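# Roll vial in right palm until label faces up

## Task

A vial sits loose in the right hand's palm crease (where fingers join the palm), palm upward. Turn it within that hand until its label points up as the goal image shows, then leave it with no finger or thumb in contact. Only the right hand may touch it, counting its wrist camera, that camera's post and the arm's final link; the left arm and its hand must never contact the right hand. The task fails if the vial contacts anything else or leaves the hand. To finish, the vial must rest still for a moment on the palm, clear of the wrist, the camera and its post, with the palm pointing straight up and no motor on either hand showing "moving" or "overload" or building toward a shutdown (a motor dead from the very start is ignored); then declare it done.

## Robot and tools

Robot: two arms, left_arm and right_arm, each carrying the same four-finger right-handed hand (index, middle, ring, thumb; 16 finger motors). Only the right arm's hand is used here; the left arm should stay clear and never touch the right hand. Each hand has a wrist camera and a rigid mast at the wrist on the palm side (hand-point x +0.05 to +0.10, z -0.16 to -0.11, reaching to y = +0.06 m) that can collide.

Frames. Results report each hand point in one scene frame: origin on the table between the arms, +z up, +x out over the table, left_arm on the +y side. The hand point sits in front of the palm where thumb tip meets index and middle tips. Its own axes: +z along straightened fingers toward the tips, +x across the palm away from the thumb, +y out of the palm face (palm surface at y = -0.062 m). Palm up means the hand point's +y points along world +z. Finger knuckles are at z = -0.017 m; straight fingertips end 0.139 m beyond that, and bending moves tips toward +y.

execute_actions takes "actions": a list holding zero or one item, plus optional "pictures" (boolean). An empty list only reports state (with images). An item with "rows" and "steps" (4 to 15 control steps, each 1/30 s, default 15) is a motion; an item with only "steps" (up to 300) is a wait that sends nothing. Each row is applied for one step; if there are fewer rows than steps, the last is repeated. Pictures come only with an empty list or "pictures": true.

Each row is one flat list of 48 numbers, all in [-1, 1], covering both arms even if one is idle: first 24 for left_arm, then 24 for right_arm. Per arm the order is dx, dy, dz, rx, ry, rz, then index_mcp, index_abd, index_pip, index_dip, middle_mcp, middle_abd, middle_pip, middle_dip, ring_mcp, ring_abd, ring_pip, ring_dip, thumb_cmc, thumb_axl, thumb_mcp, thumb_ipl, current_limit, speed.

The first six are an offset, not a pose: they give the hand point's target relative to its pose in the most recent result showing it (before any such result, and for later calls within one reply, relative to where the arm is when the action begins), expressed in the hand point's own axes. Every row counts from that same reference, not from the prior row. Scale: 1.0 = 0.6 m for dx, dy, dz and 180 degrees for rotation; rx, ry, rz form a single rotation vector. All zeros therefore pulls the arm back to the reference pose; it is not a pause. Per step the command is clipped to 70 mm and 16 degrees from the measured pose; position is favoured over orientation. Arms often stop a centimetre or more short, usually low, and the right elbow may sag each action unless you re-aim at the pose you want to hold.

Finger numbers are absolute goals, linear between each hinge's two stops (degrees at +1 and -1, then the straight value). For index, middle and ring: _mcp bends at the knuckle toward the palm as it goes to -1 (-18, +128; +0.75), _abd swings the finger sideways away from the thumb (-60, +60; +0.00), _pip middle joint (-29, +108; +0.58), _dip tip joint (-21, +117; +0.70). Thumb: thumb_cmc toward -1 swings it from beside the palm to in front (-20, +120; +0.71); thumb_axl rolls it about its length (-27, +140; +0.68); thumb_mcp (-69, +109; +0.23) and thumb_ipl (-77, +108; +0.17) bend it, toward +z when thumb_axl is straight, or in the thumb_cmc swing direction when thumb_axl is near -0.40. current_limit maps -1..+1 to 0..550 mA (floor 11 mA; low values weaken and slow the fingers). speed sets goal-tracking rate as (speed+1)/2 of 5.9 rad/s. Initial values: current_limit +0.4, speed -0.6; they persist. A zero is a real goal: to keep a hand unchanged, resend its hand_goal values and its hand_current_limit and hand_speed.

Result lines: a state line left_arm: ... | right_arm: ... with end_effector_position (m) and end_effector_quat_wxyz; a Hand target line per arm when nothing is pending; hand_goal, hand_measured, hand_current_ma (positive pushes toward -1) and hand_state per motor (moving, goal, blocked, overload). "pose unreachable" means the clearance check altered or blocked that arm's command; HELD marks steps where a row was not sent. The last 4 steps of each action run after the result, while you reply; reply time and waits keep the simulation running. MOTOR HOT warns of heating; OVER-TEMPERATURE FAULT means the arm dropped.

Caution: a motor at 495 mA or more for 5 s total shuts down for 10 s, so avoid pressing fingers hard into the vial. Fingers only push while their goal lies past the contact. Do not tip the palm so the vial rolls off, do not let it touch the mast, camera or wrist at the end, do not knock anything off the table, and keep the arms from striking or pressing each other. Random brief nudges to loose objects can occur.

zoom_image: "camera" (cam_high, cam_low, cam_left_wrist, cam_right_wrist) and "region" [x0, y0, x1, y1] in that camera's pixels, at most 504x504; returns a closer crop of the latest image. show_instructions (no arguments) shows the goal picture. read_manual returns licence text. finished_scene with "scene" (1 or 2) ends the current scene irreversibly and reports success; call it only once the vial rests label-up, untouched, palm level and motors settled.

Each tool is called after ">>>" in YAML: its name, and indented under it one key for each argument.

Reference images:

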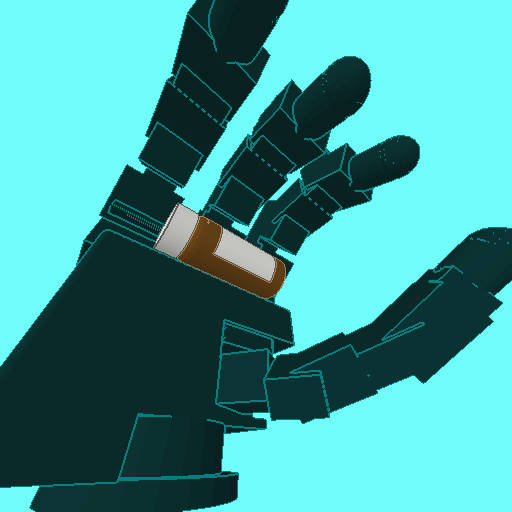

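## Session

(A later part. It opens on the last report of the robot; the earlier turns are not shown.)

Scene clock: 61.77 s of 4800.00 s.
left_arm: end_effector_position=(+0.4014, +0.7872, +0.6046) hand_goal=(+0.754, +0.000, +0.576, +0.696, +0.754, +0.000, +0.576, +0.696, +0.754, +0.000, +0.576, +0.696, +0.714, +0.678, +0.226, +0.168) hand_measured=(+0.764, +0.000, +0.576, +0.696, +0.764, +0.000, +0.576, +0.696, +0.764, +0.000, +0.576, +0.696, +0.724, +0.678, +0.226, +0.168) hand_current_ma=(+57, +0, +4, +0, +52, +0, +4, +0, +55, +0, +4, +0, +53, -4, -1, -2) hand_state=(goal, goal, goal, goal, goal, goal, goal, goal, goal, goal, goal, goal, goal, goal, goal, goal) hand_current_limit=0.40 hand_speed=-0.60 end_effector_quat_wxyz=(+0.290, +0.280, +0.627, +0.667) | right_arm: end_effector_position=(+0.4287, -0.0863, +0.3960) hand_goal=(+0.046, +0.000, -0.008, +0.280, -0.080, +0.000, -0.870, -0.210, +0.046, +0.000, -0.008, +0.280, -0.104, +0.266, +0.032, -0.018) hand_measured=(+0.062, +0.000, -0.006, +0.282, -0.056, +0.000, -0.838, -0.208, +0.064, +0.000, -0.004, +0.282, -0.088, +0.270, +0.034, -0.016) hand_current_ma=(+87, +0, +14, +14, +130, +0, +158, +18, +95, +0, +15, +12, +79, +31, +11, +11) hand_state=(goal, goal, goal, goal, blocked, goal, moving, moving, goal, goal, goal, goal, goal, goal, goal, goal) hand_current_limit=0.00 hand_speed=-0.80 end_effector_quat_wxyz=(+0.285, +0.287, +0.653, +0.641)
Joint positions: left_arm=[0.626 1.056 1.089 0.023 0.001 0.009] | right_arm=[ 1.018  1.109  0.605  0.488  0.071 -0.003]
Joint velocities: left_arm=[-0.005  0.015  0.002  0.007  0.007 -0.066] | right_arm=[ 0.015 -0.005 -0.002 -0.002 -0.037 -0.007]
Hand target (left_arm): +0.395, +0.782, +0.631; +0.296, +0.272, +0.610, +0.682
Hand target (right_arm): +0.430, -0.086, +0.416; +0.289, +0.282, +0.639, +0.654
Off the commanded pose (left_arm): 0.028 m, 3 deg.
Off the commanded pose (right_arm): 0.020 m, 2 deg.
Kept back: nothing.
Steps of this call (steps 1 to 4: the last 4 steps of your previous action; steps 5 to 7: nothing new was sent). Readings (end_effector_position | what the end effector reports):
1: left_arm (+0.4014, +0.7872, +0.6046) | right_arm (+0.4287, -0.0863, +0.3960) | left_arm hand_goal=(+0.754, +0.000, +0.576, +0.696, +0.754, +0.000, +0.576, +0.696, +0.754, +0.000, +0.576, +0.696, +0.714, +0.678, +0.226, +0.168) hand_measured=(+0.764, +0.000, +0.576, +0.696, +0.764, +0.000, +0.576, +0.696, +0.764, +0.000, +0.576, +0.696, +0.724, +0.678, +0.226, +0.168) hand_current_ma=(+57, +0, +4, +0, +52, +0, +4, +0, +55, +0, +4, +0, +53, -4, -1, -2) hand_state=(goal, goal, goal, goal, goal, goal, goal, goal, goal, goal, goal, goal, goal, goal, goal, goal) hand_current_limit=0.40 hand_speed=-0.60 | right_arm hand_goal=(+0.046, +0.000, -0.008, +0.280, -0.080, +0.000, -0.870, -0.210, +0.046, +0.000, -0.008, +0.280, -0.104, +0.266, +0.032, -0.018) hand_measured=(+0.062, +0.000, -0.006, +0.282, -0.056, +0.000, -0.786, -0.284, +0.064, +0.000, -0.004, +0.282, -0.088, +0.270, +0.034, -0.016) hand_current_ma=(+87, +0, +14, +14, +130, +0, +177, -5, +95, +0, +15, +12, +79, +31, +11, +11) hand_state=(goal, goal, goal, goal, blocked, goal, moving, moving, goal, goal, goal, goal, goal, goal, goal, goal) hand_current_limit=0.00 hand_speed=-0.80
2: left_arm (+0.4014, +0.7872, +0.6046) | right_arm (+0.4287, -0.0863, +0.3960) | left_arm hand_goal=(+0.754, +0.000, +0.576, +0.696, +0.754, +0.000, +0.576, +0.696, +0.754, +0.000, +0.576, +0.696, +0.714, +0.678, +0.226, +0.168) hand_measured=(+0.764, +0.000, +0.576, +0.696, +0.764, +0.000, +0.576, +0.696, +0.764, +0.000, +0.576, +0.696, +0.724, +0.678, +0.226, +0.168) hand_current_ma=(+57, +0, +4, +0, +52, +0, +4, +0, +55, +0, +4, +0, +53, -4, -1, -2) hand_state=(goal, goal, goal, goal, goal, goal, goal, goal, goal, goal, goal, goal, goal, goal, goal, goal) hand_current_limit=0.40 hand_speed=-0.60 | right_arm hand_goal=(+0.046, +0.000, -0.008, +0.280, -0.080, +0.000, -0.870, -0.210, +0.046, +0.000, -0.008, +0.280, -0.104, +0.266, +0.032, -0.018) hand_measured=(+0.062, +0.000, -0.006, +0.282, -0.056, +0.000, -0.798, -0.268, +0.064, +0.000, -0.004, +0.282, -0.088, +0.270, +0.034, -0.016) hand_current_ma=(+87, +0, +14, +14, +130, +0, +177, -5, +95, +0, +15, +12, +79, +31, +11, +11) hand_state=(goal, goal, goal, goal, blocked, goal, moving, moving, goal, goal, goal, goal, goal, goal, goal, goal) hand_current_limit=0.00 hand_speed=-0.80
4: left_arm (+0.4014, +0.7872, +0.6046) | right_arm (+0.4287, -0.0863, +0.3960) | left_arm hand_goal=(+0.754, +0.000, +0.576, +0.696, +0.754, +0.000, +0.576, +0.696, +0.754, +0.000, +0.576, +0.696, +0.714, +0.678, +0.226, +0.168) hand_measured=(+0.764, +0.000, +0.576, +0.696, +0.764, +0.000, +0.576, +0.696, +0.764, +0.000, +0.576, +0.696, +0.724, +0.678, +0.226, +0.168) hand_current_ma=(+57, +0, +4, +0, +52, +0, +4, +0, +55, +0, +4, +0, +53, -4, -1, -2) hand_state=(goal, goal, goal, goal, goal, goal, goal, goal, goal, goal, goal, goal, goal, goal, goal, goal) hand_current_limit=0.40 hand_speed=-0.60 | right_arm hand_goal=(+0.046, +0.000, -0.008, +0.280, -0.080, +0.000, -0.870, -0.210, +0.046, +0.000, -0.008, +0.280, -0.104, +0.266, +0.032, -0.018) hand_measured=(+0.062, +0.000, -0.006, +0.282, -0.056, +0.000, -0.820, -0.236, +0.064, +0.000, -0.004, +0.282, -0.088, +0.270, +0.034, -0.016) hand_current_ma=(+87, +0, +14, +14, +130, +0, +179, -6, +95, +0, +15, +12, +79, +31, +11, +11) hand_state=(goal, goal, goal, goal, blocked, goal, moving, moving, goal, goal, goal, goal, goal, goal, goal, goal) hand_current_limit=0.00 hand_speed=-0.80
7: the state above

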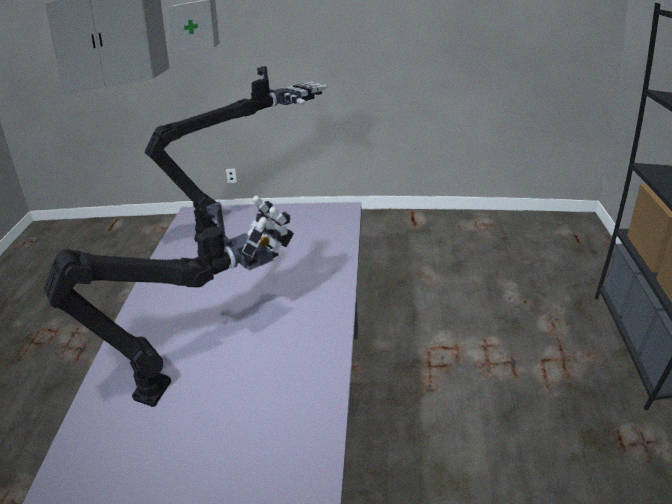

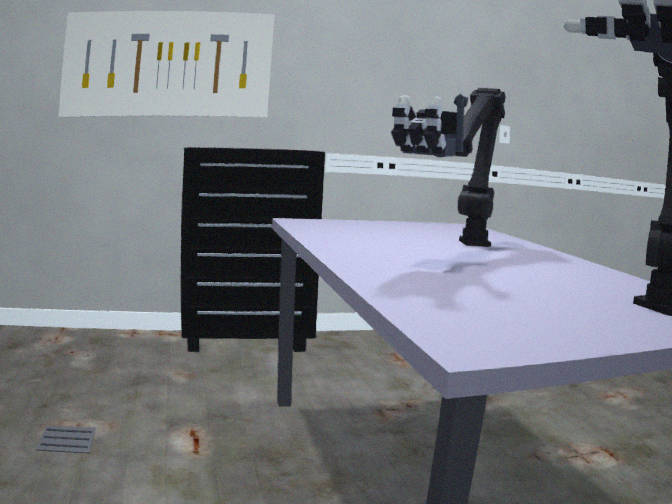

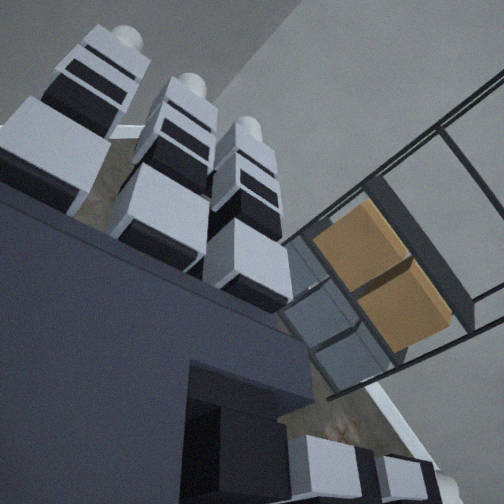

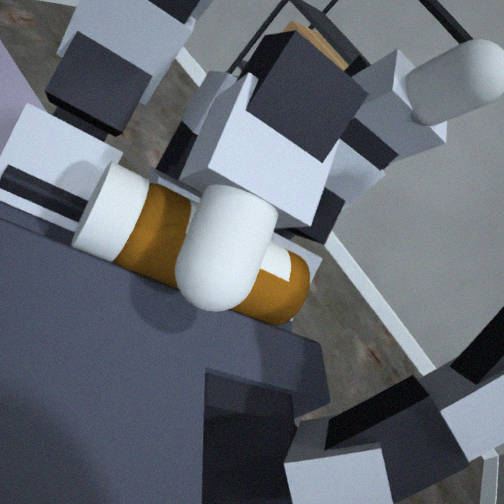

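>>> execute_actions:
  actions:
    - {"rows":[[0,0.0463,-0.0099,-0.0162,0,0,0.754,0,0.576,0.696,0.754,0,0.576,0.696,0.754,0,0.576,0.696,0.714,0.678,0.226,0.168,0.4,-0.6,0,0.0333,0.0025,-0.0125,0,0.001,0.046,0,-0.008,0.28,-0.08,0,-1,0.05,0.046,0,-0.008,0.28,-0.104,0.266,0.032,-0.018,0,-0.8]],"steps":15}

>>> execute_actions:
  actions:
    - {"steps":8}
  pictures: true

>>> zoom_image:
  camera: "cam_right_wrist"
  region: [60, 140, 340, 350]

Scene clock: 62.40 s of 4800.00 s.
left_arm: end_effector_position=(+0.4014, +0.7872, +0.6046) hand_goal=(+0.754, +0.000, +0.576, +0.696, +0.754, +0.000, +0.576, +0.696, +0.754, +0.000, +0.576, +0.696, +0.714, +0.678, +0.226, +0.168) hand_measured=(+0.764, +0.000, +0.576, +0.696, +0.764, +0.000, +0.576, +0.696, +0.764, +0.000, +0.576, +0.696, +0.724, +0.678, +0.226, +0.168) hand_current_ma=(+57, +0, +4, +0, +52, +0, +4, +0, +55, +0, +4, +0, +53, -4, -1, -2) hand_state=(goal, goal, goal, goal, goal, goal, goal, goal, goal, goal, goal, goal, goal, goal, goal, goal) hand_current_limit=0.40 hand_speed=-0.60 end_effector_quat_wxyz=(+0.290, +0.280, +0.627, +0.667) | right_arm: end_effector_position=(+0.4287, -0.0863, +0.3960) hand_goal=(+0.046, +0.000, -0.008, +0.280, -0.080, +0.000, -1.000, +0.050, +0.046, +0.000, -0.008, +0.280, -0.104, +0.266, +0.032, -0.018) hand_measured=(+0.062, +0.000, -0.006, +0.282, -0.056, +0.000, -0.926, -0.068, +0.064, +0.000, -0.004, +0.282, -0.088, +0.270, +0.034, -0.016) hand_current_ma=(+87, +0, +14, +14, +130, +0, +195, -6, +95, +0, +15, +12, +79, +31, +11, +11) hand_state=(goal, goal, goal, goal, blocked, goal, moving, moving, goal, goal, goal, goal, goal, goal, goal, goal) hand_current_limit=0.00 hand_speed=-0.80 end_effector_quat_wxyz=(+0.285, +0.287, +0.653, +0.641)
Joint positions: left_arm=[0.626 1.056 1.089 0.023 0.001 0.009] | right_arm=[ 1.018  1.109  0.605  0.488  0.071 -0.003]
Joint velocities: left_arm=[-0.024 -0.005 -0.002 -0.002 -0.051 -0.066] | right_arm=[-0.015 -0.005 -0.017  0.007  0.007 -0.037]
Steps of this call (steps 1 to 8: nothing new was sent; steps 9 to 19: the first 11 steps of this action). Readings (end_effector_position | what the end effector reports):
9: left_arm (+0.4014, +0.7872, +0.6046) | right_arm (+0.4287, -0.0863, +0.3960) | left_arm hand_goal=(+0.754, +0.000, +0.576, +0.696, +0.754, +0.000, +0.576, +0.696, +0.754, +0.000, +0.576, +0.696, +0.714, +0.678, +0.226, +0.168) hand_measured=(+0.764, +0.000, +0.576, +0.696, +0.764, +0.000, +0.576, +0.696, +0.764, +0.000, +0.576, +0.696, +0.724, +0.678, +0.226, +0.168) hand_current_ma=(+57, +0, +4, +0, +52, +0, +4, +0, +55, +0, +4, +0, +53, -4, -1, -2) hand_state=(goal, goal, goal, goal, goal, goal, goal, goal, goal, goal, goal, goal, goal, goal, goal, goal) hand_current_limit=0.40 hand_speed=-0.60 | right_arm hand_goal=(+0.046, +0.000, -0.008, +0.280, -0.080, +0.000, -1.000, +0.050, +0.046, +0.000, -0.008, +0.280, -0.104, +0.266, +0.032, -0.018) hand_measured=(+0.062, +0.000, -0.006, +0.282, -0.056, +0.000, -0.838, -0.208, +0.064, +0.000, -0.004, +0.282, -0.088, +0.270, +0.034, -0.016) hand_current_ma=(+87, +0, +14, +14, +130, +0, +160, +15, +95, +0, +15, +12, +79, +31, +11, +11) hand_state=(goal, goal, goal, goal, blocked, goal, moving, moving, goal, goal, goal, goal, goal, goal, goal, goal) hand_current_limit=0.00 hand_speed=-0.80
10: left_arm (+0.4014, +0.7872, +0.6046) | right_arm (+0.4287, -0.0863, +0.3960) | left_arm hand_goal=(+0.754, +0.000, +0.576, +0.696, +0.754, +0.000, +0.576, +0.696, +0.754, +0.000, +0.576, +0.696, +0.714, +0.678, +0.226, +0.168) hand_measured=(+0.764, +0.000, +0.576, +0.696, +0.764, +0.000, +0.576, +0.696, +0.764, +0.000, +0.576, +0.696, +0.724, +0.678, +0.226, +0.168) hand_current_ma=(+57, +0, +4, +0, +52, +0, +4, +0, +55, +0, +4, +0, +53, -4, -1, -2) hand_state=(goal, goal, goal, goal, goal, goal, goal, goal, goal, goal, goal, goal, goal, goal, goal, goal) hand_current_limit=0.40 hand_speed=-0.60 | right_arm hand_goal=(+0.046, +0.000, -0.008, +0.280, -0.080, +0.000, -1.000, +0.050, +0.046, +0.000, -0.008, +0.280, -0.104, +0.266, +0.032, -0.018) hand_measured=(+0.062, +0.000, -0.006, +0.282, -0.056, +0.000, -0.840, -0.206, +0.064, +0.000, -0.004, +0.282, -0.088, +0.270, +0.034, -0.016) hand_current_ma=(+87, +0, +14, +14, +130, +0, +208, -25, +95, +0, +15, +12, +79, +31, +11, +11) hand_state=(goal, goal, goal, goal, blocked, goal, moving, moving, goal, goal, goal, goal, goal, goal, goal, goal) hand_current_limit=0.00 hand_speed=-0.80
12: left_arm (+0.4014, +0.7872, +0.6046) | right_arm (+0.4287, -0.0863, +0.3960) | left_arm hand_goal=(+0.754, +0.000, +0.576, +0.696, +0.754, +0.000, +0.576, +0.696, +0.754, +0.000, +0.576, +0.696, +0.714, +0.678, +0.226, +0.168) hand_measured=(+0.764, +0.000, +0.576, +0.696, +0.764, +0.000, +0.576, +0.696, +0.764, +0.000, +0.576, +0.696, +0.724, +0.678, +0.226, +0.168) hand_current_ma=(+57, +0, +4, +0, +52, +0, +4, +0, +55, +0, +4, +0, +53, -4, -1, -2) hand_state=(goal, goal, goal, goal, goal, goal, goal, goal, goal, goal, goal, goal, goal, goal, goal, goal) hand_current_limit=0.40 hand_speed=-0.60 | right_arm hand_goal=(+0.046, +0.000, -0.008, +0.280, -0.080, +0.000, -1.000, +0.050, +0.046, +0.000, -0.008, +0.280, -0.104, +0.266, +0.032, -0.018) hand_measured=(+0.062, +0.000, -0.006, +0.282, -0.056, +0.000, -0.856, -0.180, +0.064, +0.000, -0.004, +0.282, -0.088, +0.270, +0.034, -0.016) hand_current_ma=(+87, +0, +14, +14, +130, +0, +185, -8, +95, +0, +15, +12, +79, +31, +11, +11) hand_state=(goal, goal, goal, goal, blocked, goal, moving, moving, goal, goal, goal, goal, goal, goal, goal, goal) hand_current_limit=0.00 hand_speed=-0.80
16: left_arm (+0.4014, +0.7872, +0.6046) | right_arm (+0.4287, -0.0863, +0.3960) | left_arm hand_goal=(+0.754, +0.000, +0.576, +0.696, +0.754, +0.000, +0.576, +0.696, +0.754, +0.000, +0.576, +0.696, +0.714, +0.678, +0.226, +0.168) hand_measured=(+0.764, +0.000, +0.576, +0.696, +0.764, +0.000, +0.576, +0.696, +0.764, +0.000, +0.576, +0.696, +0.724, +0.678, +0.226, +0.168) hand_current_ma=(+57, +0, +4, +0, +52, +0, +4, +0, +55, +0, +4, +0, +53, -4, -1, -2) hand_state=(goal, goal, goal, goal, goal, goal, goal, goal, goal, goal, goal, goal, goal, goal, goal, goal) hand_current_limit=0.40 hand_speed=-0.60 | right_arm hand_goal=(+0.046, +0.000, -0.008, +0.280, -0.080, +0.000, -1.000, +0.050, +0.046, +0.000, -0.008, +0.280, -0.104, +0.266, +0.032, -0.018) hand_measured=(+0.062, +0.000, -0.006, +0.282, -0.056, +0.000, -0.896, -0.116, +0.064, +0.000, -0.004, +0.282, -0.088, +0.270, +0.034, -0.016) hand_current_ma=(+87, +0, +14, +14, +130, +0, +191, -6, +95, +0, +15, +12, +79, +31, +11, +11) hand_state=(goal, goal, goal, goal, blocked, goal, moving, moving, goal, goal, goal, goal, goal, goal, goal, goal) hand_current_limit=0.00 hand_speed=-0.80
19: the state above

Scene clock: 62.67 s of 4800.00 s.
left_arm: end_effector_position=(+0.4014, +0.7872, +0.6046) hand_goal=(+0.754, +0.000, +0.576, +0.696, +0.754, +0.000, +0.576, +0.696, +0.754, +0.000, +0.576, +0.696, +0.714, +0.678, +0.226, +0.168) hand_measured=(+0.764, +0.000, +0.576, +0.696, +0.764, +0.000, +0.576, +0.696, +0.764, +0.000, +0.576, +0.696, +0.724, +0.678, +0.226, +0.168) hand_current_ma=(+57, +0, +4, +0, +52, +0, +4, +0, +55, +0, +4, +0, +53, -4, -1, -2) hand_state=(goal, goal, goal, goal, goal, goal, goal, goal, goal, goal, goal, goal, goal, goal, goal, goal) hand_current_limit=0.40 hand_speed=-0.60 end_effector_quat_wxyz=(+0.290, +0.280, +0.627, +0.667) | right_arm: end_effector_position=(+0.4287, -0.0863, +0.3960) hand_goal=(+0.046, +0.000, -0.008, +0.280, -0.080, +0.000, -1.000, +0.050, +0.046, +0.000, -0.008, +0.280, -0.104, +0.266, +0.032, -0.018) hand_measured=(+0.062, +0.000, -0.006, +0.282, -0.062, +0.000, -0.984, +0.048, +0.064, +0.000, -0.004, +0.282, -0.088, +0.270, +0.034, -0.016) hand_current_ma=(+87, +0, +14, +14, +91, +0, +75, +3, +95, +0, +15, +12, +79, +31, +11, +11) hand_state=(goal, goal, goal, goal, moving, goal, moving, moving, goal, goal, goal, goal, goal, goal, goal, goal) hand_current_limit=0.00 hand_speed=-0.80 end_effector_quat_wxyz=(+0.285, +0.287, +0.653, +0.641)
Joint positions: left_arm=[0.626 1.056 1.089 0.023 0.001 0.009] | right_arm=[ 1.018  1.109  0.605  0.488  0.071 -0.003]
Joint velocities: left_arm=[-0.005 -0.005  0.002 -0.007 -0.022 -0.007] | right_arm=[-0.005  0.005 -0.017 -0.007  0.007  0.007]
Hand target (left_arm): +0.395, +0.782, +0.631; +0.296, +0.272, +0.610, +0.682
Hand target (right_arm): +0.430, -0.086, +0.416; +0.289, +0.282, +0.639, +0.654
Off the commanded pose (left_arm): 0.028 m, 3 deg.
Off the commanded pose (right_arm): 0.020 m, 2 deg.
Kept back: nothing.
Steps of this call (steps 1 to 4: the last 4 steps of your previous action; steps 5 to 8: nothing new was sent). Readings (end_effector_position | what the end effector reports):
1: left_arm (+0.4014, +0.7872, +0.6046) | right_arm (+0.4287, -0.0863, +0.3960) | left_arm hand_goal=(+0.754, +0.000, +0.576, +0.696, +0.754, +0.000, +0.576, +0.696, +0.754, +0.000, +0.576, +0.696, +0.714, +0.678, +0.226, +0.168) hand_measured=(+0.764, +0.000, +0.576, +0.696, +0.764, +0.000, +0.576, +0.696, +0.764, +0.000, +0.576, +0.696, +0.724, +0.678, +0.226, +0.168) hand_current_ma=(+57, +0, +4, +0, +52, +0, +4, +0, +55, +0, +4, +0, +53, -4, -1, -2) hand_state=(goal, goal, goal, goal, goal, goal, goal, goal, goal, goal, goal, goal, goal, goal, goal, goal) hand_current_limit=0.40 hand_speed=-0.60 | right_arm hand_goal=(+0.046, +0.000, -0.008, +0.280, -0.080, +0.000, -1.000, +0.050, +0.046, +0.000, -0.008, +0.280, -0.104, +0.266, +0.032, -0.018) hand_measured=(+0.062, +0.000, -0.006, +0.282, -0.056, +0.000, -0.934, -0.052, +0.064, +0.000, -0.004, +0.282, -0.088, +0.270, +0.034, -0.016) hand_current_ma=(+87, +0, +14, +14, +130, +0, +197, -6, +95, +0, +15, +12, +79, +31, +11, +11) hand_state=(goal, goal, goal, goal, blocked, goal, moving, moving, goal, goal, goal, goal, goal, goal, goal, goal) hand_current_limit=0.00 hand_speed=-0.80
2: left_arm (+0.4014, +0.7872, +0.6046) | right_arm (+0.4287, -0.0863, +0.3960) | left_arm hand_goal=(+0.754, +0.000, +0.576, +0.696, +0.754, +0.000, +0.576, +0.696, +0.754, +0.000, +0.576, +0.696, +0.714, +0.678, +0.226, +0.168) hand_measured=(+0.764, +0.000, +0.576, +0.696, +0.764, +0.000, +0.576, +0.696, +0.764, +0.000, +0.576, +0.696, +0.724, +0.678, +0.226, +0.168) hand_current_ma=(+57, +0, +4, +0, +52, +0, +4, +0, +55, +0, +4, +0, +53, -4, -1, -2) hand_state=(goal, goal, goal, goal, goal, goal, goal, goal, goal, goal, goal, goal, goal, goal, goal, goal) hand_current_limit=0.40 hand_speed=-0.60 | right_arm hand_goal=(+0.046, +0.000, -0.008, +0.280, -0.080, +0.000, -1.000, +0.050, +0.046, +0.000, -0.008, +0.280, -0.104, +0.266, +0.032, -0.018) hand_measured=(+0.062, +0.000, -0.006, +0.282, -0.056, +0.000, -0.944, -0.034, +0.064, +0.000, -0.004, +0.282, -0.088, +0.270, +0.034, -0.016) hand_current_ma=(+87, +0, +14, +14, +130, +0, +198, -6, +95, +0, +15, +12, +79, +31, +11, +11) hand_state=(goal, goal, goal, goal, blocked, goal, moving, moving, goal, goal, goal, goal, goal, goal, goal, goal) hand_current_limit=0.00 hand_speed=-0.80
4: left_arm (+0.4014, +0.7872, +0.6046) | right_arm (+0.4287, -0.0863, +0.3960) | left_arm hand_goal=(+0.754, +0.000, +0.576, +0.696, +0.754, +0.000, +0.576, +0.696, +0.754, +0.000, +0.576, +0.696, +0.714, +0.678, +0.226, +0.168) hand_measured=(+0.764, +0.000, +0.576, +0.696, +0.764, +0.000, +0.576, +0.696, +0.764, +0.000, +0.576, +0.696, +0.724, +0.678, +0.226, +0.168) hand_current_ma=(+57, +0, +4, +0, +52, +0, +4, +0, +55, +0, +4, +0, +53, -4, -1, -2) hand_state=(goal, goal, goal, goal, goal, goal, goal, goal, goal, goal, goal, goal, goal, goal, goal, goal) hand_current_limit=0.40 hand_speed=-0.60 | right_arm hand_goal=(+0.046, +0.000, -0.008, +0.280, -0.080, +0.000, -1.000, +0.050, +0.046, +0.000, -0.008, +0.280, -0.104, +0.266, +0.032, -0.018) hand_measured=(+0.062, +0.000, -0.006, +0.282, -0.056, +0.000, -0.960, -0.002, +0.064, +0.000, -0.004, +0.282, -0.088, +0.270, +0.034, -0.016) hand_current_ma=(+87, +0, +14, +14, +130, +0, +163, -9, +95, +0, +15, +12, +79, +31, +11, +11) hand_state=(goal, goal, goal, goal, blocked, goal, moving, moving, goal, goal, goal, goal, goal, goal, goal, goal) hand_current_limit=0.00 hand_speed=-0.80
8: the state above

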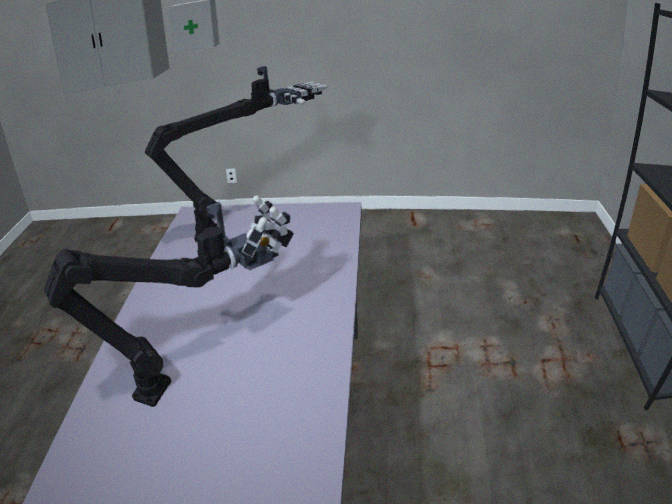

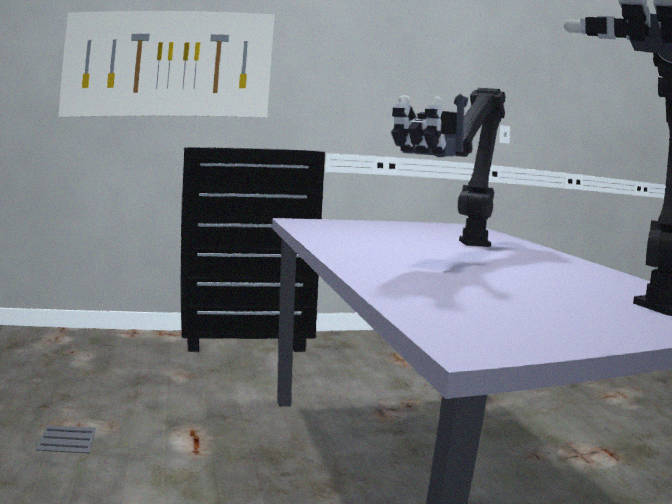

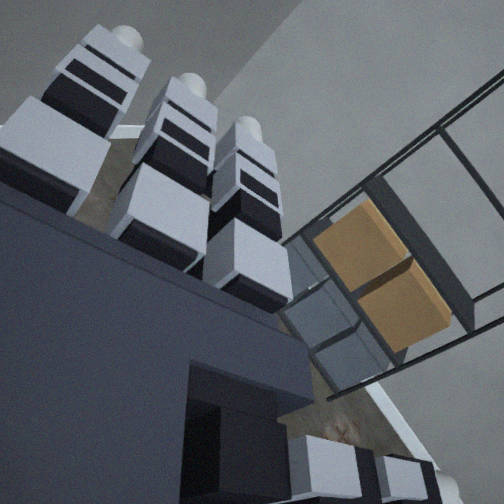

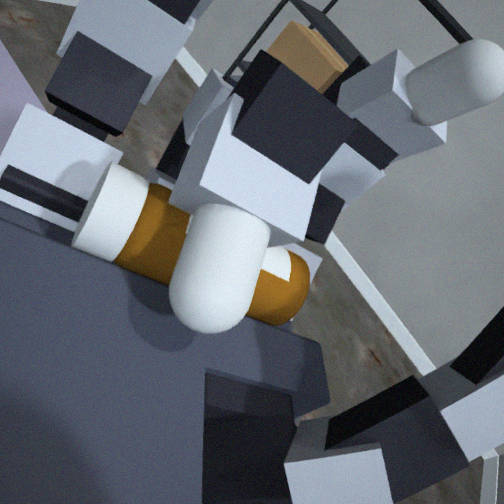

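Region (60, 140, 340, 350) of cam_right_wrist's 504x504 image, scaled by 1.800, with more detail than that image has; it fills the top 378 rows of this view, and the rest is white.

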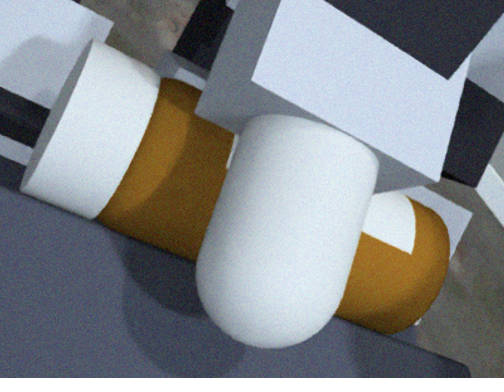

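>>> execute_actions:
  actions:
    - {"rows":[[0,0.0463,-0.0099,-0.0162,0,0,0.754,0,0.576,0.696,0.754,0,0.576,0.696,0.754,0,0.576,0.696,0.714,0.678,0.226,0.168,0.4,-0.6,0,0.0333,0.0025,-0.0125,0,0.001,0.046,0,-0.008,0.28,-0.08,0,-0.95,0.22,0.046,0,-0.008,0.28,-0.104,0.266,0.032,-0.018,0.5,-0.4],[0,0.0463,-0.0099,-0.0162,0,0,0.754,0,0.576,0.696,0.754,0,0.576,0.696,0.754,0,0.576,0.696,0.714,0.678,0.226,0.168,0.4,-0.6,0,0.0333,0.0025,-0.0125,0,0.001,0.046,0,-0.008,0.28,-0.08,0,-0.95,0.22,0.046,0,-0.008,0.28,-0.104,0.266,0.032,-0.018,0.5,-0.4],[0,0.0463,-0.0099,-0.0162,0,0,0.754,0,0.576,0.696,0.754,0,0.576,0.696,0.754,0,0.576,0.696,0.714,0.678,0.226,0.168,0.4,-0.6,0,0.0333,0.0025,-0.0125,0,0.001,0.046,0,-0.008,0.28,-0.08,0,-0.95,0.22,0.046,0,-0.008,0.28,-0.104,0.266,0.032,-0.018,0.5,-0.4],[0,0.0463,-0.0099,-0.0162,0,0,0.754,0,0.576,0.696,0.754,0,0.576,0.696,0.754,0,0.576,0.696,0.714,0.678,0.226,0.168,0.4,-0.6,0,0.0333,0.0025,-0.0125,0,0.001,0.046,0,-0.008,0.28,-0.08,0,-0.47,0.22,0.046,0,-0.008,0.28,-0.104,0.266,0.032,-0.018,0.5,-0.4],[0,0.0463,-0.0099,-0.0162,0,0,0.754,0,0.576,0.696,0.754,0,0.576,0.696,0.754,0,0.576,0.696,0.714,0.678,0.226,0.168,0.4,-0.6,0,0.0333,0.0025,-0.0125,0,0.001,0.046,0,-0.008,0.28,-0.08,0,-0.47,0.22,0.046,0,-0.008,0.28,-0.104,0.266,0.032,-0.018,0.5,-0.4],[0,0.0463,-0.0099,-0.0162,0,0,0.754,0,0.576,0.696,0.754,0,0.576,0.696,0.754,0,0.576,0.696,0.714,0.678,0.226,0.168,0.4,-0.6,0,0.0333,0.0025,-0.0125,0,0.001,0.046,0,-0.008,0.28,-0.165,0,-0.47,-0.59,0.046,0,-0.008,0.28,-0.104,0.266,0.032,-0.018,0.5,-0.4]],"steps":15}

>>> execute_actions:
  actions:
    - {"steps":17}
  pictures: true

>>> zoom_image:
  camera: "cam_right_wrist"
  region: [60, 140, 340, 350]

Scene clock: 68.07 s of 4800.00 s.
left_arm: end_effector_position=(+0.4014, +0.7872, +0.6046) hand_goal=(+0.754, +0.000, +0.576, +0.696, +0.754, +0.000, +0.576, +0.696, +0.754, +0.000, +0.576, +0.696, +0.714, +0.678, +0.226, +0.168) hand_measured=(+0.764, +0.000, +0.576, +0.696, +0.764, +0.000, +0.576, +0.696, +0.764, +0.000, +0.576, +0.696, +0.724, +0.678, +0.226, +0.168) hand_current_ma=(+57, +0, +4, +0, +52, +0, +4, +0, +55, +0, +4, +0, +53, -4, -1, -2) hand_state=(goal, goal, goal, goal, goal, goal, goal, goal, goal, goal, goal, goal, goal, goal, goal, goal) hand_current_limit=0.40 hand_speed=-0.60 end_effector_quat_wxyz=(+0.290, +0.280, +0.627, +0.667) | right_arm: end_effector_position=(+0.4287, -0.0863, +0.3960) hand_goal=(+0.046, +0.000, -0.008, +0.280, -0.164, +0.000, -0.470, -0.590, +0.046, +0.000, -0.008, +0.280, -0.104, +0.266, +0.032, -0.018) hand_measured=(+0.062, +0.000, -0.006, +0.282, -0.156, +0.000, -0.744, +0.070, +0.064, +0.000, -0.004, +0.282, -0.088, +0.270, +0.034, -0.016) hand_current_ma=(+87, +0, +14, +14, +24, +0, -96, +65, +95, +0, +15, +12, +79, +31, +11, +11) hand_state=(goal, goal, goal, goal, moving, goal, moving, moving, goal, goal, goal, goal, goal, goal, goal, goal) hand_current_limit=0.50 hand_speed=-0.40 end_effector_quat_wxyz=(+0.285, +0.287, +0.653, +0.641)
Joint positions: left_arm=[0.626 1.056 1.089 0.023 0.001 0.009] | right_arm=[ 1.018  1.109  0.605  0.488  0.071 -0.003]
Joint velocities: left_arm=[ 0.005 -0.005 -0.012 -0.012  0.022  0.007] | right_arm=[-0.005 -0.024  0.017  0.012  0.022  0.037]
Steps of this call (steps 1 to 90: nothing new was sent; then 2.03 s passed at rest; steps 91 to 101: the first 11 steps of this action). Readings (end_effector_position | what the end effector reports):
91: left_arm (+0.4014, +0.7872, +0.6046) | right_arm (+0.4287, -0.0863, +0.3960) | left_arm hand_goal=(+0.754, +0.000, +0.576, +0.696, +0.754, +0.000, +0.576, +0.696, +0.754, +0.000, +0.576, +0.696, +0.714, +0.678, +0.226, +0.168) hand_measured=(+0.764, +0.000, +0.576, +0.696, +0.764, +0.000, +0.576, +0.696, +0.764, +0.000, +0.576, +0.696, +0.724, +0.678, +0.226, +0.168) hand_current_ma=(+57, +0, +4, +0, +52, +0, +4, +0, +55, +0, +4, +0, +53, -4, -1, -2) hand_state=(goal, goal, goal, goal, goal, goal, goal, goal, goal, goal, goal, goal, goal, goal, goal, goal) hand_current_limit=0.40 hand_speed=-0.60 | right_arm hand_goal=(+0.046, +0.000, -0.008, +0.280, -0.080, +0.000, -0.950, +0.220, +0.046, +0.000, -0.008, +0.280, -0.104, +0.266, +0.032, -0.018) hand_measured=(+0.062, +0.000, -0.006, +0.282, -0.062, +0.000, -0.984, +0.050, +0.064, +0.000, -0.004, +0.282, -0.088, +0.270, +0.034, -0.016) hand_current_ma=(+87, +0, +14, +14, +94, +0, +80, -3, +95, +0, +15, +12, +79, +31, +11, +11) hand_state=(goal, goal, goal, goal, goal, goal, moving, moving, goal, goal, goal, goal, goal, goal, goal, goal) hand_current_limit=0.50 hand_speed=-0.40
92: left_arm (+0.4014, +0.7872, +0.6046) | right_arm (+0.4287, -0.0863, +0.3960) | left_arm hand_goal=(+0.754, +0.000, +0.576, +0.696, +0.754, +0.000, +0.576, +0.696, +0.754, +0.000, +0.576, +0.696, +0.714, +0.678, +0.226, +0.168) hand_measured=(+0.764, +0.000, +0.576, +0.696, +0.764, +0.000, +0.576, +0.696, +0.764, +0.000, +0.576, +0.696, +0.724, +0.678, +0.226, +0.168) hand_current_ma=(+57, +0, +4, +0, +52, +0, +4, +0, +55, +0, +4, +0, +53, -4, -1, -2) hand_state=(goal, goal, goal, goal, goal, goal, goal, goal, goal, goal, goal, goal, goal, goal, goal, goal) hand_current_limit=0.40 hand_speed=-0.60 | right_arm hand_goal=(+0.046, +0.000, -0.008, +0.280, -0.080, +0.000, -0.950, +0.220, +0.046, +0.000, -0.008, +0.280, -0.104, +0.266, +0.032, -0.018) hand_measured=(+0.062, +0.000, -0.006, +0.282, -0.062, +0.000, -0.982, +0.052, +0.064, +0.000, -0.004, +0.282, -0.088, +0.270, +0.034, -0.016) hand_current_ma=(+87, +0, +14, +14, +78, +0, -103, -132, +95, +0, +15, +12, +79, +31, +11, +11) hand_state=(goal, goal, goal, goal, moving, goal, moving, moving, goal, goal, goal, goal, goal, goal, goal, goal) hand_current_limit=0.50 hand_speed=-0.40
94: left_arm (+0.4014, +0.7872, +0.6046) | right_arm (+0.4287, -0.0863, +0.3960) | left_arm hand_goal=(+0.754, +0.000, +0.576, +0.696, +0.754, +0.000, +0.576, +0.696, +0.754, +0.000, +0.576, +0.696, +0.714, +0.678, +0.226, +0.168) hand_measured=(+0.764, +0.000, +0.576, +0.696, +0.764, +0.000, +0.576, +0.696, +0.764, +0.000, +0.576, +0.696, +0.724, +0.678, +0.226, +0.168) hand_current_ma=(+57, +0, +4, +0, +52, +0, +4, +0, +55, +0, +4, +0, +53, -4, -1, -2) hand_state=(goal, goal, goal, goal, goal, goal, goal, goal, goal, goal, goal, goal, goal, goal, goal, goal) hand_current_limit=0.40 hand_speed=-0.60 | right_arm hand_goal=(+0.046, +0.000, -0.008, +0.280, -0.080, +0.000, -0.470, +0.220, +0.046, +0.000, -0.008, +0.280, -0.104, +0.266, +0.032, -0.018) hand_measured=(+0.062, +0.000, -0.006, +0.282, -0.070, +0.000, -0.958, +0.116, +0.064, +0.000, -0.004, +0.282, -0.088, +0.270, +0.034, -0.016) hand_current_ma=(+87, +0, +14, +14, +45, +0, -31, -82, +95, +0, +15, +12, +79, +31, +11, +11) hand_state=(goal, goal, goal, goal, moving, goal, moving, moving, goal, goal, goal, goal, goal, goal, goal, goal) hand_current_limit=0.50 hand_speed=-0.40
98: left_arm (+0.4014, +0.7872, +0.6046) | right_arm (+0.4287, -0.0863, +0.3960) | left_arm hand_goal=(+0.754, +0.000, +0.576, +0.696, +0.754, +0.000, +0.576, +0.696, +0.754, +0.000, +0.576, +0.696, +0.714, +0.678, +0.226, +0.168) hand_measured=(+0.764, +0.000, +0.576, +0.696, +0.764, +0.000, +0.576, +0.696, +0.764, +0.000, +0.576, +0.696, +0.724, +0.678, +0.226, +0.168) hand_current_ma=(+57, +0, +4, +0, +52, +0, +4, +0, +55, +0, +4, +0, +53, -4, -1, -2) hand_state=(goal, goal, goal, goal, goal, goal, goal, goal, goal, goal, goal, goal, goal, goal, goal, goal) hand_current_limit=0.40 hand_speed=-0.60 | right_arm hand_goal=(+0.046, +0.000, -0.008, +0.280, -0.164, +0.000, -0.470, -0.590, +0.046, +0.000, -0.008, +0.280, -0.104, +0.266, +0.032, -0.018) hand_measured=(+0.062, +0.000, -0.006, +0.282, -0.102, +0.000, -0.854, +0.184, +0.064, +0.000, -0.004, +0.282, -0.088, +0.270, +0.034, -0.016) hand_current_ma=(+87, +0, +14, +14, +81, +0, -79, +87, +95, +0, +15, +12, +79, +31, +11, +11) hand_state=(goal, goal, goal, goal, moving, goal, moving, moving, goal, goal, goal, goal, goal, goal, goal, goal) hand_current_limit=0.50 hand_speed=-0.40
101: the state above

Scene clock: 68.63 s of 4800.00 s.
left_arm: end_effector_position=(+0.4014, +0.7872, +0.6046) hand_goal=(+0.754, +0.000, +0.576, +0.696, +0.754, +0.000, +0.576, +0.696, +0.754, +0.000, +0.576, +0.696, +0.714, +0.678, +0.226, +0.168) hand_measured=(+0.764, +0.000, +0.576, +0.696, +0.764, +0.000, +0.576, +0.696, +0.764, +0.000, +0.576, +0.696, +0.724, +0.678, +0.226, +0.168) hand_current_ma=(+57, +0, +4, +0, +52, +0, +4, +0, +55, +0, +4, +0, +53, -4, -1, -2) hand_state=(goal, goal, goal, goal, goal, goal, goal, goal, goal, goal, goal, goal, goal, goal, goal, goal) hand_current_limit=0.40 hand_speed=-0.60 end_effector_quat_wxyz=(+0.290, +0.280, +0.627, +0.667) | right_arm: end_effector_position=(+0.4287, -0.0863, +0.3960) hand_goal=(+0.046, +0.000, -0.008, +0.280, -0.164, +0.000, -0.470, -0.590, +0.046, +0.000, -0.008, +0.280, -0.104, +0.266, +0.032, -0.018) hand_measured=(+0.062, +0.000, -0.006, +0.282, -0.158, +0.000, -0.478, -0.582, +0.064, +0.000, -0.004, +0.282, -0.088, +0.270, +0.034, -0.016) hand_current_ma=(+87, +0, +14, +14, +37, +0, -37, -4, +95, +0, +15, +12, +79, +31, +11, +11) hand_state=(goal, goal, goal, goal, goal, goal, goal, moving, goal, goal, goal, goal, goal, goal, goal, goal) hand_current_limit=0.50 hand_speed=-0.40 end_effector_quat_wxyz=(+0.285, +0.287, +0.653, +0.641)
Joint positions: left_arm=[0.626 1.056 1.089 0.023 0.001 0.009] | right_arm=[ 1.018  1.109  0.605  0.488  0.071 -0.003]
Joint velocities: left_arm=[-0.015 -0.005  0.002  0.007  0.037 -0.022] | right_arm=[-0.005  0.005 -0.012 -0.017 -0.007 -0.051]
Hand target (left_arm): +0.395, +0.782, +0.631; +0.296, +0.272, +0.610, +0.682
Hand target (right_arm): +0.430, -0.086, +0.416; +0.289, +0.282, +0.639, +0.654
Off the commanded pose (left_arm): 0.028 m, 3 deg.
Off the commanded pose (right_arm): 0.020 m, 2 deg.
Kept back: nothing.
Steps of this call (steps 1 to 4: the last 4 steps of your previous action; steps 5 to 17: nothing new was sent). Readings (end_effector_position | what the end effector reports):
1: left_arm (+0.4014, +0.7872, +0.6046) | right_arm (+0.4287, -0.0863, +0.3960) | left_arm hand_goal=(+0.754, +0.000, +0.576, +0.696, +0.754, +0.000, +0.576, +0.696, +0.754, +0.000, +0.576, +0.696, +0.714, +0.678, +0.226, +0.168) hand_measured=(+0.764, +0.000, +0.576, +0.696, +0.764, +0.000, +0.576, +0.696, +0.764, +0.000, +0.576, +0.696, +0.724, +0.678, +0.226, +0.168) hand_current_ma=(+57, +0, +4, +0, +52, +0, +4, +0, +55, +0, +4, +0, +53, -4, -1, -2) hand_state=(goal, goal, goal, goal, goal, goal, goal, goal, goal, goal, goal, goal, goal, goal, goal, goal) hand_current_limit=0.40 hand_speed=-0.60 | right_arm hand_goal=(+0.046, +0.000, -0.008, +0.280, -0.164, +0.000, -0.470, -0.590, +0.046, +0.000, -0.008, +0.280, -0.104, +0.266, +0.032, -0.018) hand_measured=(+0.062, +0.000, -0.006, +0.282, -0.156, +0.000, -0.706, +0.030, +0.064, +0.000, -0.004, +0.282, -0.088, +0.270, +0.034, -0.016) hand_current_ma=(+87, +0, +14, +14, +34, +0, -86, +69, +95, +0, +15, +12, +79, +31, +11, +11) hand_state=(goal, goal, goal, goal, moving, goal, moving, moving, goal, goal, goal, goal, goal, goal, goal, goal) hand_current_limit=0.50 hand_speed=-0.40
2: left_arm (+0.4014, +0.7872, +0.6046) | right_arm (+0.4287, -0.0863, +0.3960) | left_arm hand_goal=(+0.754, +0.000, +0.576, +0.696, +0.754, +0.000, +0.576, +0.696, +0.754, +0.000, +0.576, +0.696, +0.714, +0.678, +0.226, +0.168) hand_measured=(+0.764, +0.000, +0.576, +0.696, +0.764, +0.000, +0.576, +0.696, +0.764, +0.000, +0.576, +0.696, +0.724, +0.678, +0.226, +0.168) hand_current_ma=(+57, +0, +4, +0, +52, +0, +4, +0, +55, +0, +4, +0, +53, -4, -1, -2) hand_state=(goal, goal, goal, goal, goal, goal, goal, goal, goal, goal, goal, goal, goal, goal, goal, goal) hand_current_limit=0.40 hand_speed=-0.60 | right_arm hand_goal=(+0.046, +0.000, -0.008, +0.280, -0.164, +0.000, -0.470, -0.590, +0.046, +0.000, -0.008, +0.280, -0.104, +0.266, +0.032, -0.018) hand_measured=(+0.062, +0.000, -0.006, +0.282, -0.158, +0.000, -0.670, -0.010, +0.064, +0.000, -0.004, +0.282, -0.088, +0.270, +0.034, -0.016) hand_current_ma=(+87, +0, +14, +14, +37, +0, -92, +66, +95, +0, +15, +12, +79, +31, +11, +11) hand_state=(goal, goal, goal, goal, goal, goal, moving, moving, goal, goal, goal, goal, goal, goal, goal, goal) hand_current_limit=0.50 hand_speed=-0.40
4: left_arm (+0.4014, +0.7872, +0.6046) | right_arm (+0.4287, -0.0863, +0.3960) | left_arm hand_goal=(+0.754, +0.000, +0.576, +0.696, +0.754, +0.000, +0.576, +0.696, +0.754, +0.000, +0.576, +0.696, +0.714, +0.678, +0.226, +0.168) hand_measured=(+0.764, +0.000, +0.576, +0.696, +0.764, +0.000, +0.576, +0.696, +0.764, +0.000, +0.576, +0.696, +0.724, +0.678, +0.226, +0.168) hand_current_ma=(+57, +0, +4, +0, +52, +0, +4, +0, +55, +0, +4, +0, +53, -4, -1, -2) hand_state=(goal, goal, goal, goal, goal, goal, goal, goal, goal, goal, goal, goal, goal, goal, goal, goal) hand_current_limit=0.40 hand_speed=-0.60 | right_arm hand_goal=(+0.046, +0.000, -0.008, +0.280, -0.164, +0.000, -0.470, -0.590, +0.046, +0.000, -0.008, +0.280, -0.104, +0.266, +0.032, -0.018) hand_measured=(+0.062, +0.000, -0.006, +0.282, -0.158, +0.000, -0.594, -0.090, +0.064, +0.000, -0.004, +0.282, -0.088, +0.270, +0.034, -0.016) hand_current_ma=(+87, +0, +14, +14, +37, +0, -89, +66, +95, +0, +15, +12, +79, +31, +11, +11) hand_state=(goal, goal, goal, goal, goal, goal, moving, moving, goal, goal, goal, goal, goal, goal, goal, goal) hand_current_limit=0.50 hand_speed=-0.40
8: left_arm (+0.4014, +0.7872, +0.6046) | right_arm (+0.4287, -0.0863, +0.3960) | left_arm hand_goal=(+0.754, +0.000, +0.576, +0.696, +0.754, +0.000, +0.576, +0.696, +0.754, +0.000, +0.576, +0.696, +0.714, +0.678, +0.226, +0.168) hand_measured=(+0.764, +0.000, +0.576, +0.696, +0.764, +0.000, +0.576, +0.696, +0.764, +0.000, +0.576, +0.696, +0.724, +0.678, +0.226, +0.168) hand_current_ma=(+57, +0, +4, +0, +52, +0, +4, +0, +55, +0, +4, +0, +53, -4, -1, -2) hand_state=(goal, goal, goal, goal, goal, goal, goal, goal, goal, goal, goal, goal, goal, goal, goal, goal) hand_current_limit=0.40 hand_speed=-0.60 | right_arm hand_goal=(+0.046, +0.000, -0.008, +0.280, -0.164, +0.000, -0.470, -0.590, +0.046, +0.000, -0.008, +0.280, -0.104, +0.266, +0.032, -0.018) hand_measured=(+0.062, +0.000, -0.006, +0.282, -0.158, +0.000, -0.482, -0.250, +0.064, +0.000, -0.004, +0.282, -0.088, +0.270, +0.034, -0.016) hand_current_ma=(+87, +0, +14, +14, +37, +0, -24, +67, +95, +0, +15, +12, +79, +31, +11, +11) hand_state=(goal, goal, goal, goal, goal, goal, moving, moving, goal, goal, goal, goal, goal, goal, goal, goal) hand_current_limit=0.50 hand_speed=-0.40
17: the state above

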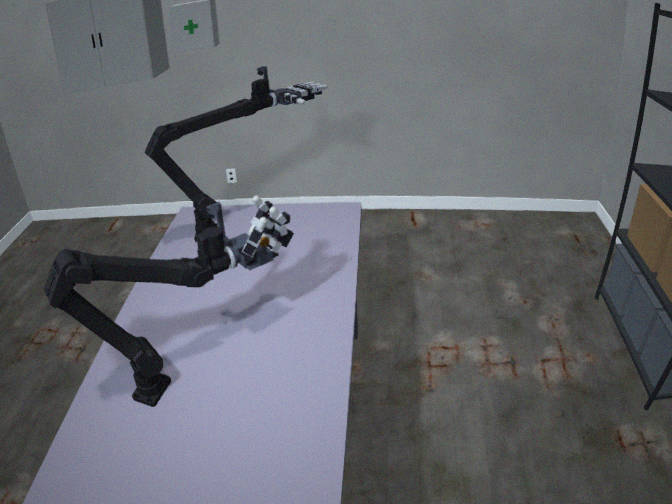

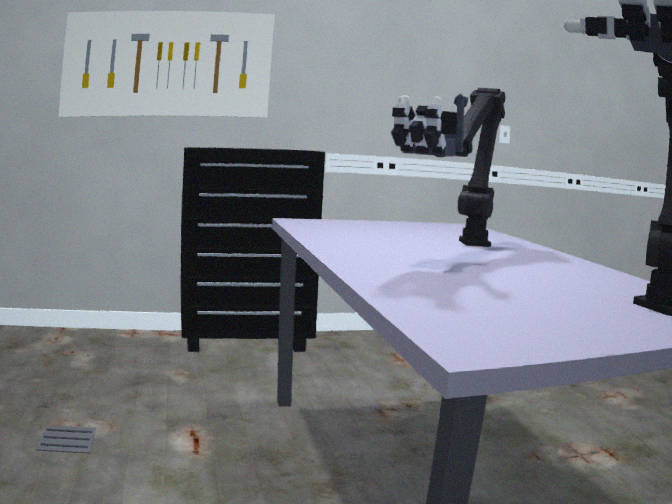

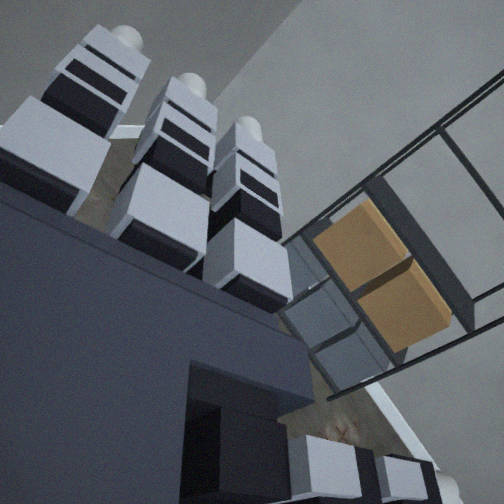

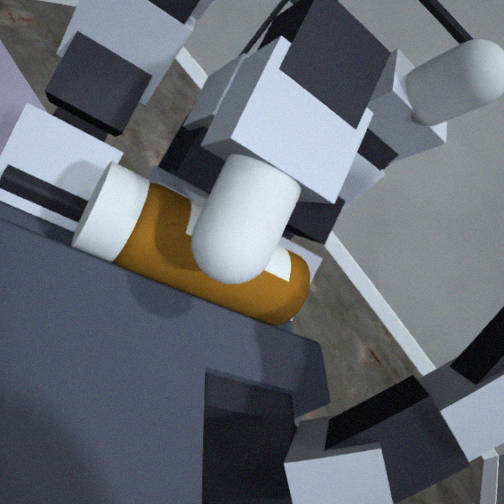

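Region (60, 140, 340, 350) of cam_right_wrist's 504x504 image, scaled by 1.800, with more detail than that image has; it fills the top 378 rows of this view, and the rest is white.

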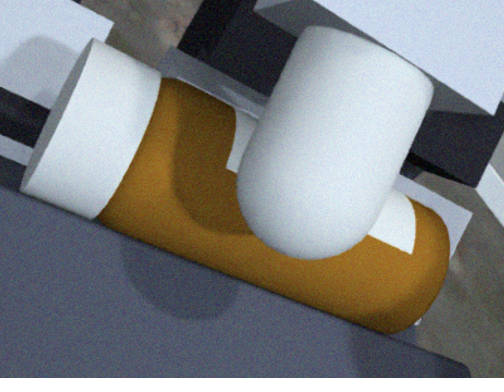

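>>> execute_actions:
  actions: []

Scene clock: 69.30 s of 4800.00 s.
left_arm: end_effector_position=(+0.4014, +0.7872, +0.6046) hand_goal=(+0.754, +0.000, +0.576, +0.696, +0.754, +0.000, +0.576, +0.696, +0.754, +0.000, +0.576, +0.696, +0.714, +0.678, +0.226, +0.168) hand_measured=(+0.764, +0.000, +0.576, +0.696, +0.764, +0.000, +0.576, +0.696, +0.764, +0.000, +0.576, +0.696, +0.724, +0.678, +0.226, +0.168) hand_current_ma=(+57, +0, +4, +0, +52, +0, +4, +0, +55, +0, +4, +0, +53, -4, -1, -2) hand_state=(goal, goal, goal, goal, goal, goal, goal, goal, goal, goal, goal, goal, goal, goal, goal, goal) hand_current_limit=0.40 hand_speed=-0.60 end_effector_quat_wxyz=(+0.290, +0.280, +0.627, +0.667) | right_arm: end_effector_position=(+0.4287, -0.0863, +0.3960) hand_goal=(+0.046, +0.000, -0.008, +0.280, -0.164, +0.000, -0.470, -0.590, +0.046, +0.000, -0.008, +0.280, -0.104, +0.266, +0.032, -0.018) hand_measured=(+0.062, +0.000, -0.006, +0.282, -0.158, +0.000, -0.478, -0.588, +0.064, +0.000, -0.004, +0.282, -0.088, +0.270, +0.034, -0.016) hand_current_ma=(+87, +0, +14, +14, +37, +0, -36, +13, +95, +0, +15, +12, +79, +31, +11, +11) hand_state=(goal, goal, goal, goal, goal, goal, goal, goal, goal, goal, goal, goal, goal, goal, goal, goal) hand_current_limit=0.50 hand_speed=-0.40 end_effector_quat_wxyz=(+0.285, +0.287, +0.653, +0.641)
Joint positions: left_arm=[0.626 1.056 1.089 0.023 0.001 0.009] | right_arm=[ 1.018  1.109  0.605  0.488  0.071 -0.003]
Joint velocities: left_arm=[-0.005  0.005 -0.017  0.007 -0.066 -0.007] | right_arm=[-0.005  0.005  0.007  0.002 -0.007  0.007]
Hand target (left_arm): +0.395, +0.782, +0.631; +0.296, +0.272, +0.610, +0.682
Hand target (right_arm): +0.430, -0.086, +0.416; +0.289, +0.282, +0.639, +0.654
Off the commanded pose (left_arm): 0.028 m, 3 deg.
Off the commanded pose (right_arm): 0.020 m, 2 deg.
Kept back: nothing.
Steps of this call (steps 1 to 20: nothing new was sent). Readings (end_effector_position | what the end effector reports):
1: left_arm (+0.4014, +0.7872, +0.6046) | right_arm (+0.4287, -0.0863, +0.3960) | left_arm hand_goal=(+0.754, +0.000, +0.576, +0.696, +0.754, +0.000, +0.576, +0.696, +0.754, +0.000, +0.576, +0.696, +0.714, +0.678, +0.226, +0.168) hand_measured=(+0.764, +0.000, +0.576, +0.696, +0.764, +0.000, +0.576, +0.696, +0.764, +0.000, +0.576, +0.696, +0.724, +0.678, +0.226, +0.168) hand_current_ma=(+57, +0, +4, +0, +52, +0, +4, +0, +55, +0, +4, +0, +53, -4, -1, -2) hand_state=(goal, goal, goal, goal, goal, goal, goal, goal, goal, goal, goal, goal, goal, goal, goal, goal) hand_current_limit=0.40 hand_speed=-0.60 | right_arm hand_goal=(+0.046, +0.000, -0.008, +0.280, -0.164, +0.000, -0.470, -0.590, +0.046, +0.000, -0.008, +0.280, -0.104, +0.266, +0.032, -0.018) hand_measured=(+0.062, +0.000, -0.006, +0.282, -0.158, +0.000, -0.478, -0.586, +0.064, +0.000, -0.004, +0.282, -0.088, +0.270, +0.034, -0.016) hand_current_ma=(+87, +0, +14, +14, +37, +0, -36, +7, +95, +0, +15, +12, +79, +31, +11, +11) hand_state=(goal, goal, goal, goal, goal, goal, goal, moving, goal, goal, goal, goal, goal, goal, goal, goal) hand_current_limit=0.50 hand_speed=-0.40
2: left_arm (+0.4014, +0.7872, +0.6046) | right_arm (+0.4287, -0.0863, +0.3960) | left_arm hand_goal=(+0.754, +0.000, +0.576, +0.696, +0.754, +0.000, +0.576, +0.696, +0.754, +0.000, +0.576, +0.696, +0.714, +0.678, +0.226, +0.168) hand_measured=(+0.764, +0.000, +0.576, +0.696, +0.764, +0.000, +0.576, +0.696, +0.764, +0.000, +0.576, +0.696, +0.724, +0.678, +0.226, +0.168) hand_current_ma=(+57, +0, +4, +0, +52, +0, +4, +0, +55, +0, +4, +0, +53, -4, -1, -2) hand_state=(goal, goal, goal, goal, goal, goal, goal, goal, goal, goal, goal, goal, goal, goal, goal, goal) hand_current_limit=0.40 hand_speed=-0.60 | right_arm hand_goal=(+0.046, +0.000, -0.008, +0.280, -0.164, +0.000, -0.470, -0.590, +0.046, +0.000, -0.008, +0.280, -0.104, +0.266, +0.032, -0.018) hand_measured=(+0.062, +0.000, -0.006, +0.282, -0.158, +0.000, -0.478, -0.588, +0.064, +0.000, -0.004, +0.282, -0.088, +0.270, +0.034, -0.016) hand_current_ma=(+87, +0, +14, +14, +37, +0, -36, +11, +95, +0, +15, +12, +79, +31, +11, +11) hand_state=(goal, goal, goal, goal, goal, goal, goal, moving, goal, goal, goal, goal, goal, goal, goal, goal) hand_current_limit=0.50 hand_speed=-0.40
4: left_arm (+0.4014, +0.7872, +0.6046) | right_arm (+0.4287, -0.0863, +0.3960) | left_arm hand_goal=(+0.754, +0.000, +0.576, +0.696, +0.754, +0.000, +0.576, +0.696, +0.754, +0.000, +0.576, +0.696, +0.714, +0.678, +0.226, +0.168) hand_measured=(+0.764, +0.000, +0.576, +0.696, +0.764, +0.000, +0.576, +0.696, +0.764, +0.000, +0.576, +0.696, +0.724, +0.678, +0.226, +0.168) hand_current_ma=(+57, +0, +4, +0, +52, +0, +4, +0, +55, +0, +4, +0, +53, -4, -1, -2) hand_state=(goal, goal, goal, goal, goal, goal, goal, goal, goal, goal, goal, goal, goal, goal, goal, goal) hand_current_limit=0.40 hand_speed=-0.60 | right_arm hand_goal=(+0.046, +0.000, -0.008, +0.280, -0.164, +0.000, -0.470, -0.590, +0.046, +0.000, -0.008, +0.280, -0.104, +0.266, +0.032, -0.018) hand_measured=(+0.062, +0.000, -0.006, +0.282, -0.158, +0.000, -0.478, -0.588, +0.064, +0.000, -0.004, +0.282, -0.088, +0.270, +0.034, -0.016) hand_current_ma=(+87, +0, +14, +14, +37, +0, -36, +13, +95, +0, +15, +12, +79, +31, +11, +11) hand_state=(goal, goal, goal, goal, goal, goal, goal, goal, goal, goal, goal, goal, goal, goal, goal, goal) hand_current_limit=0.50 hand_speed=-0.40
8: left_arm (+0.4014, +0.7872, +0.6046) | right_arm (+0.4287, -0.0863, +0.3960) | left_arm hand_goal=(+0.754, +0.000, +0.576, +0.696, +0.754, +0.000, +0.576, +0.696, +0.754, +0.000, +0.576, +0.696, +0.714, +0.678, +0.226, +0.168) hand_measured=(+0.764, +0.000, +0.576, +0.696, +0.764, +0.000, +0.576, +0.696, +0.764, +0.000, +0.576, +0.696, +0.724, +0.678, +0.226, +0.168) hand_current_ma=(+57, +0, +4, +0, +52, +0, +4, +0, +55, +0, +4, +0, +53, -4, -1, -2) hand_state=(goal, goal, goal, goal, goal, goal, goal, goal, goal, goal, goal, goal, goal, goal, goal, goal) hand_current_limit=0.40 hand_speed=-0.60 | right_arm hand_goal=(+0.046, +0.000, -0.008, +0.280, -0.164, +0.000, -0.470, -0.590, +0.046, +0.000, -0.008, +0.280, -0.104, +0.266, +0.032, -0.018) hand_measured=(+0.062, +0.000, -0.006, +0.282, -0.158, +0.000, -0.478, -0.588, +0.064, +0.000, -0.004, +0.282, -0.088, +0.270, +0.034, -0.016) hand_current_ma=(+87, +0, +14, +14, +37, +0, -36, +13, +95, +0, +15, +12, +79, +31, +11, +11) hand_state=(goal, goal, goal, goal, goal, goal, goal, goal, goal, goal, goal, goal, goal, goal, goal, goal) hand_current_limit=0.50 hand_speed=-0.40
20: the state above

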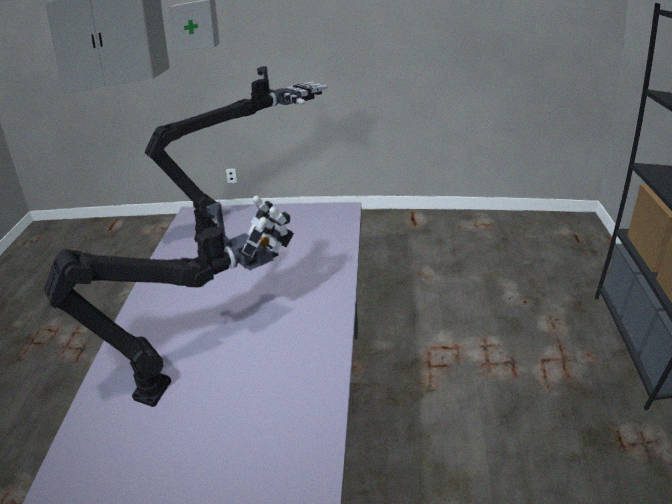

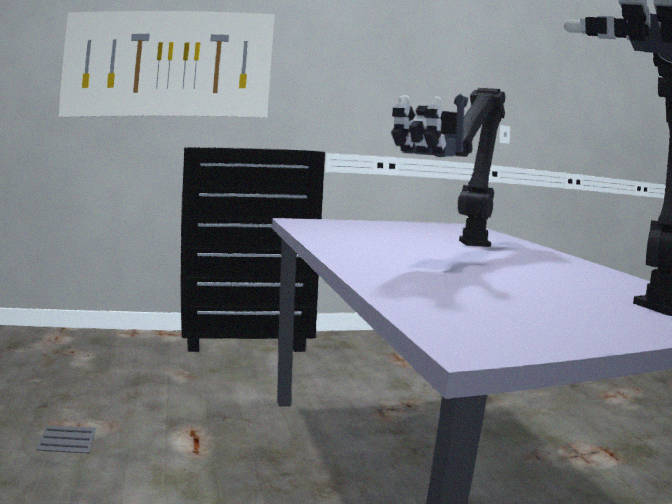

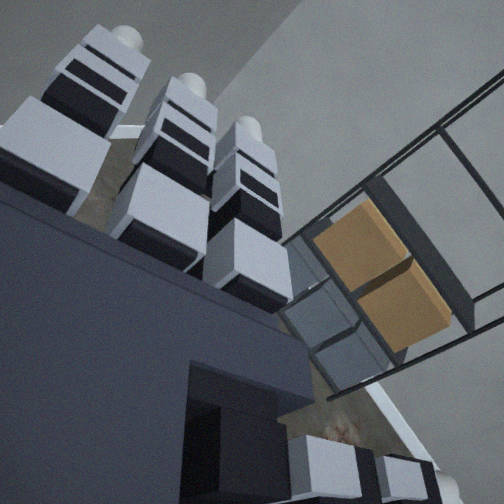

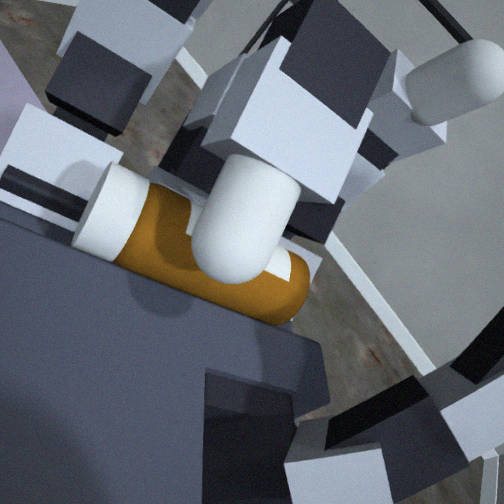

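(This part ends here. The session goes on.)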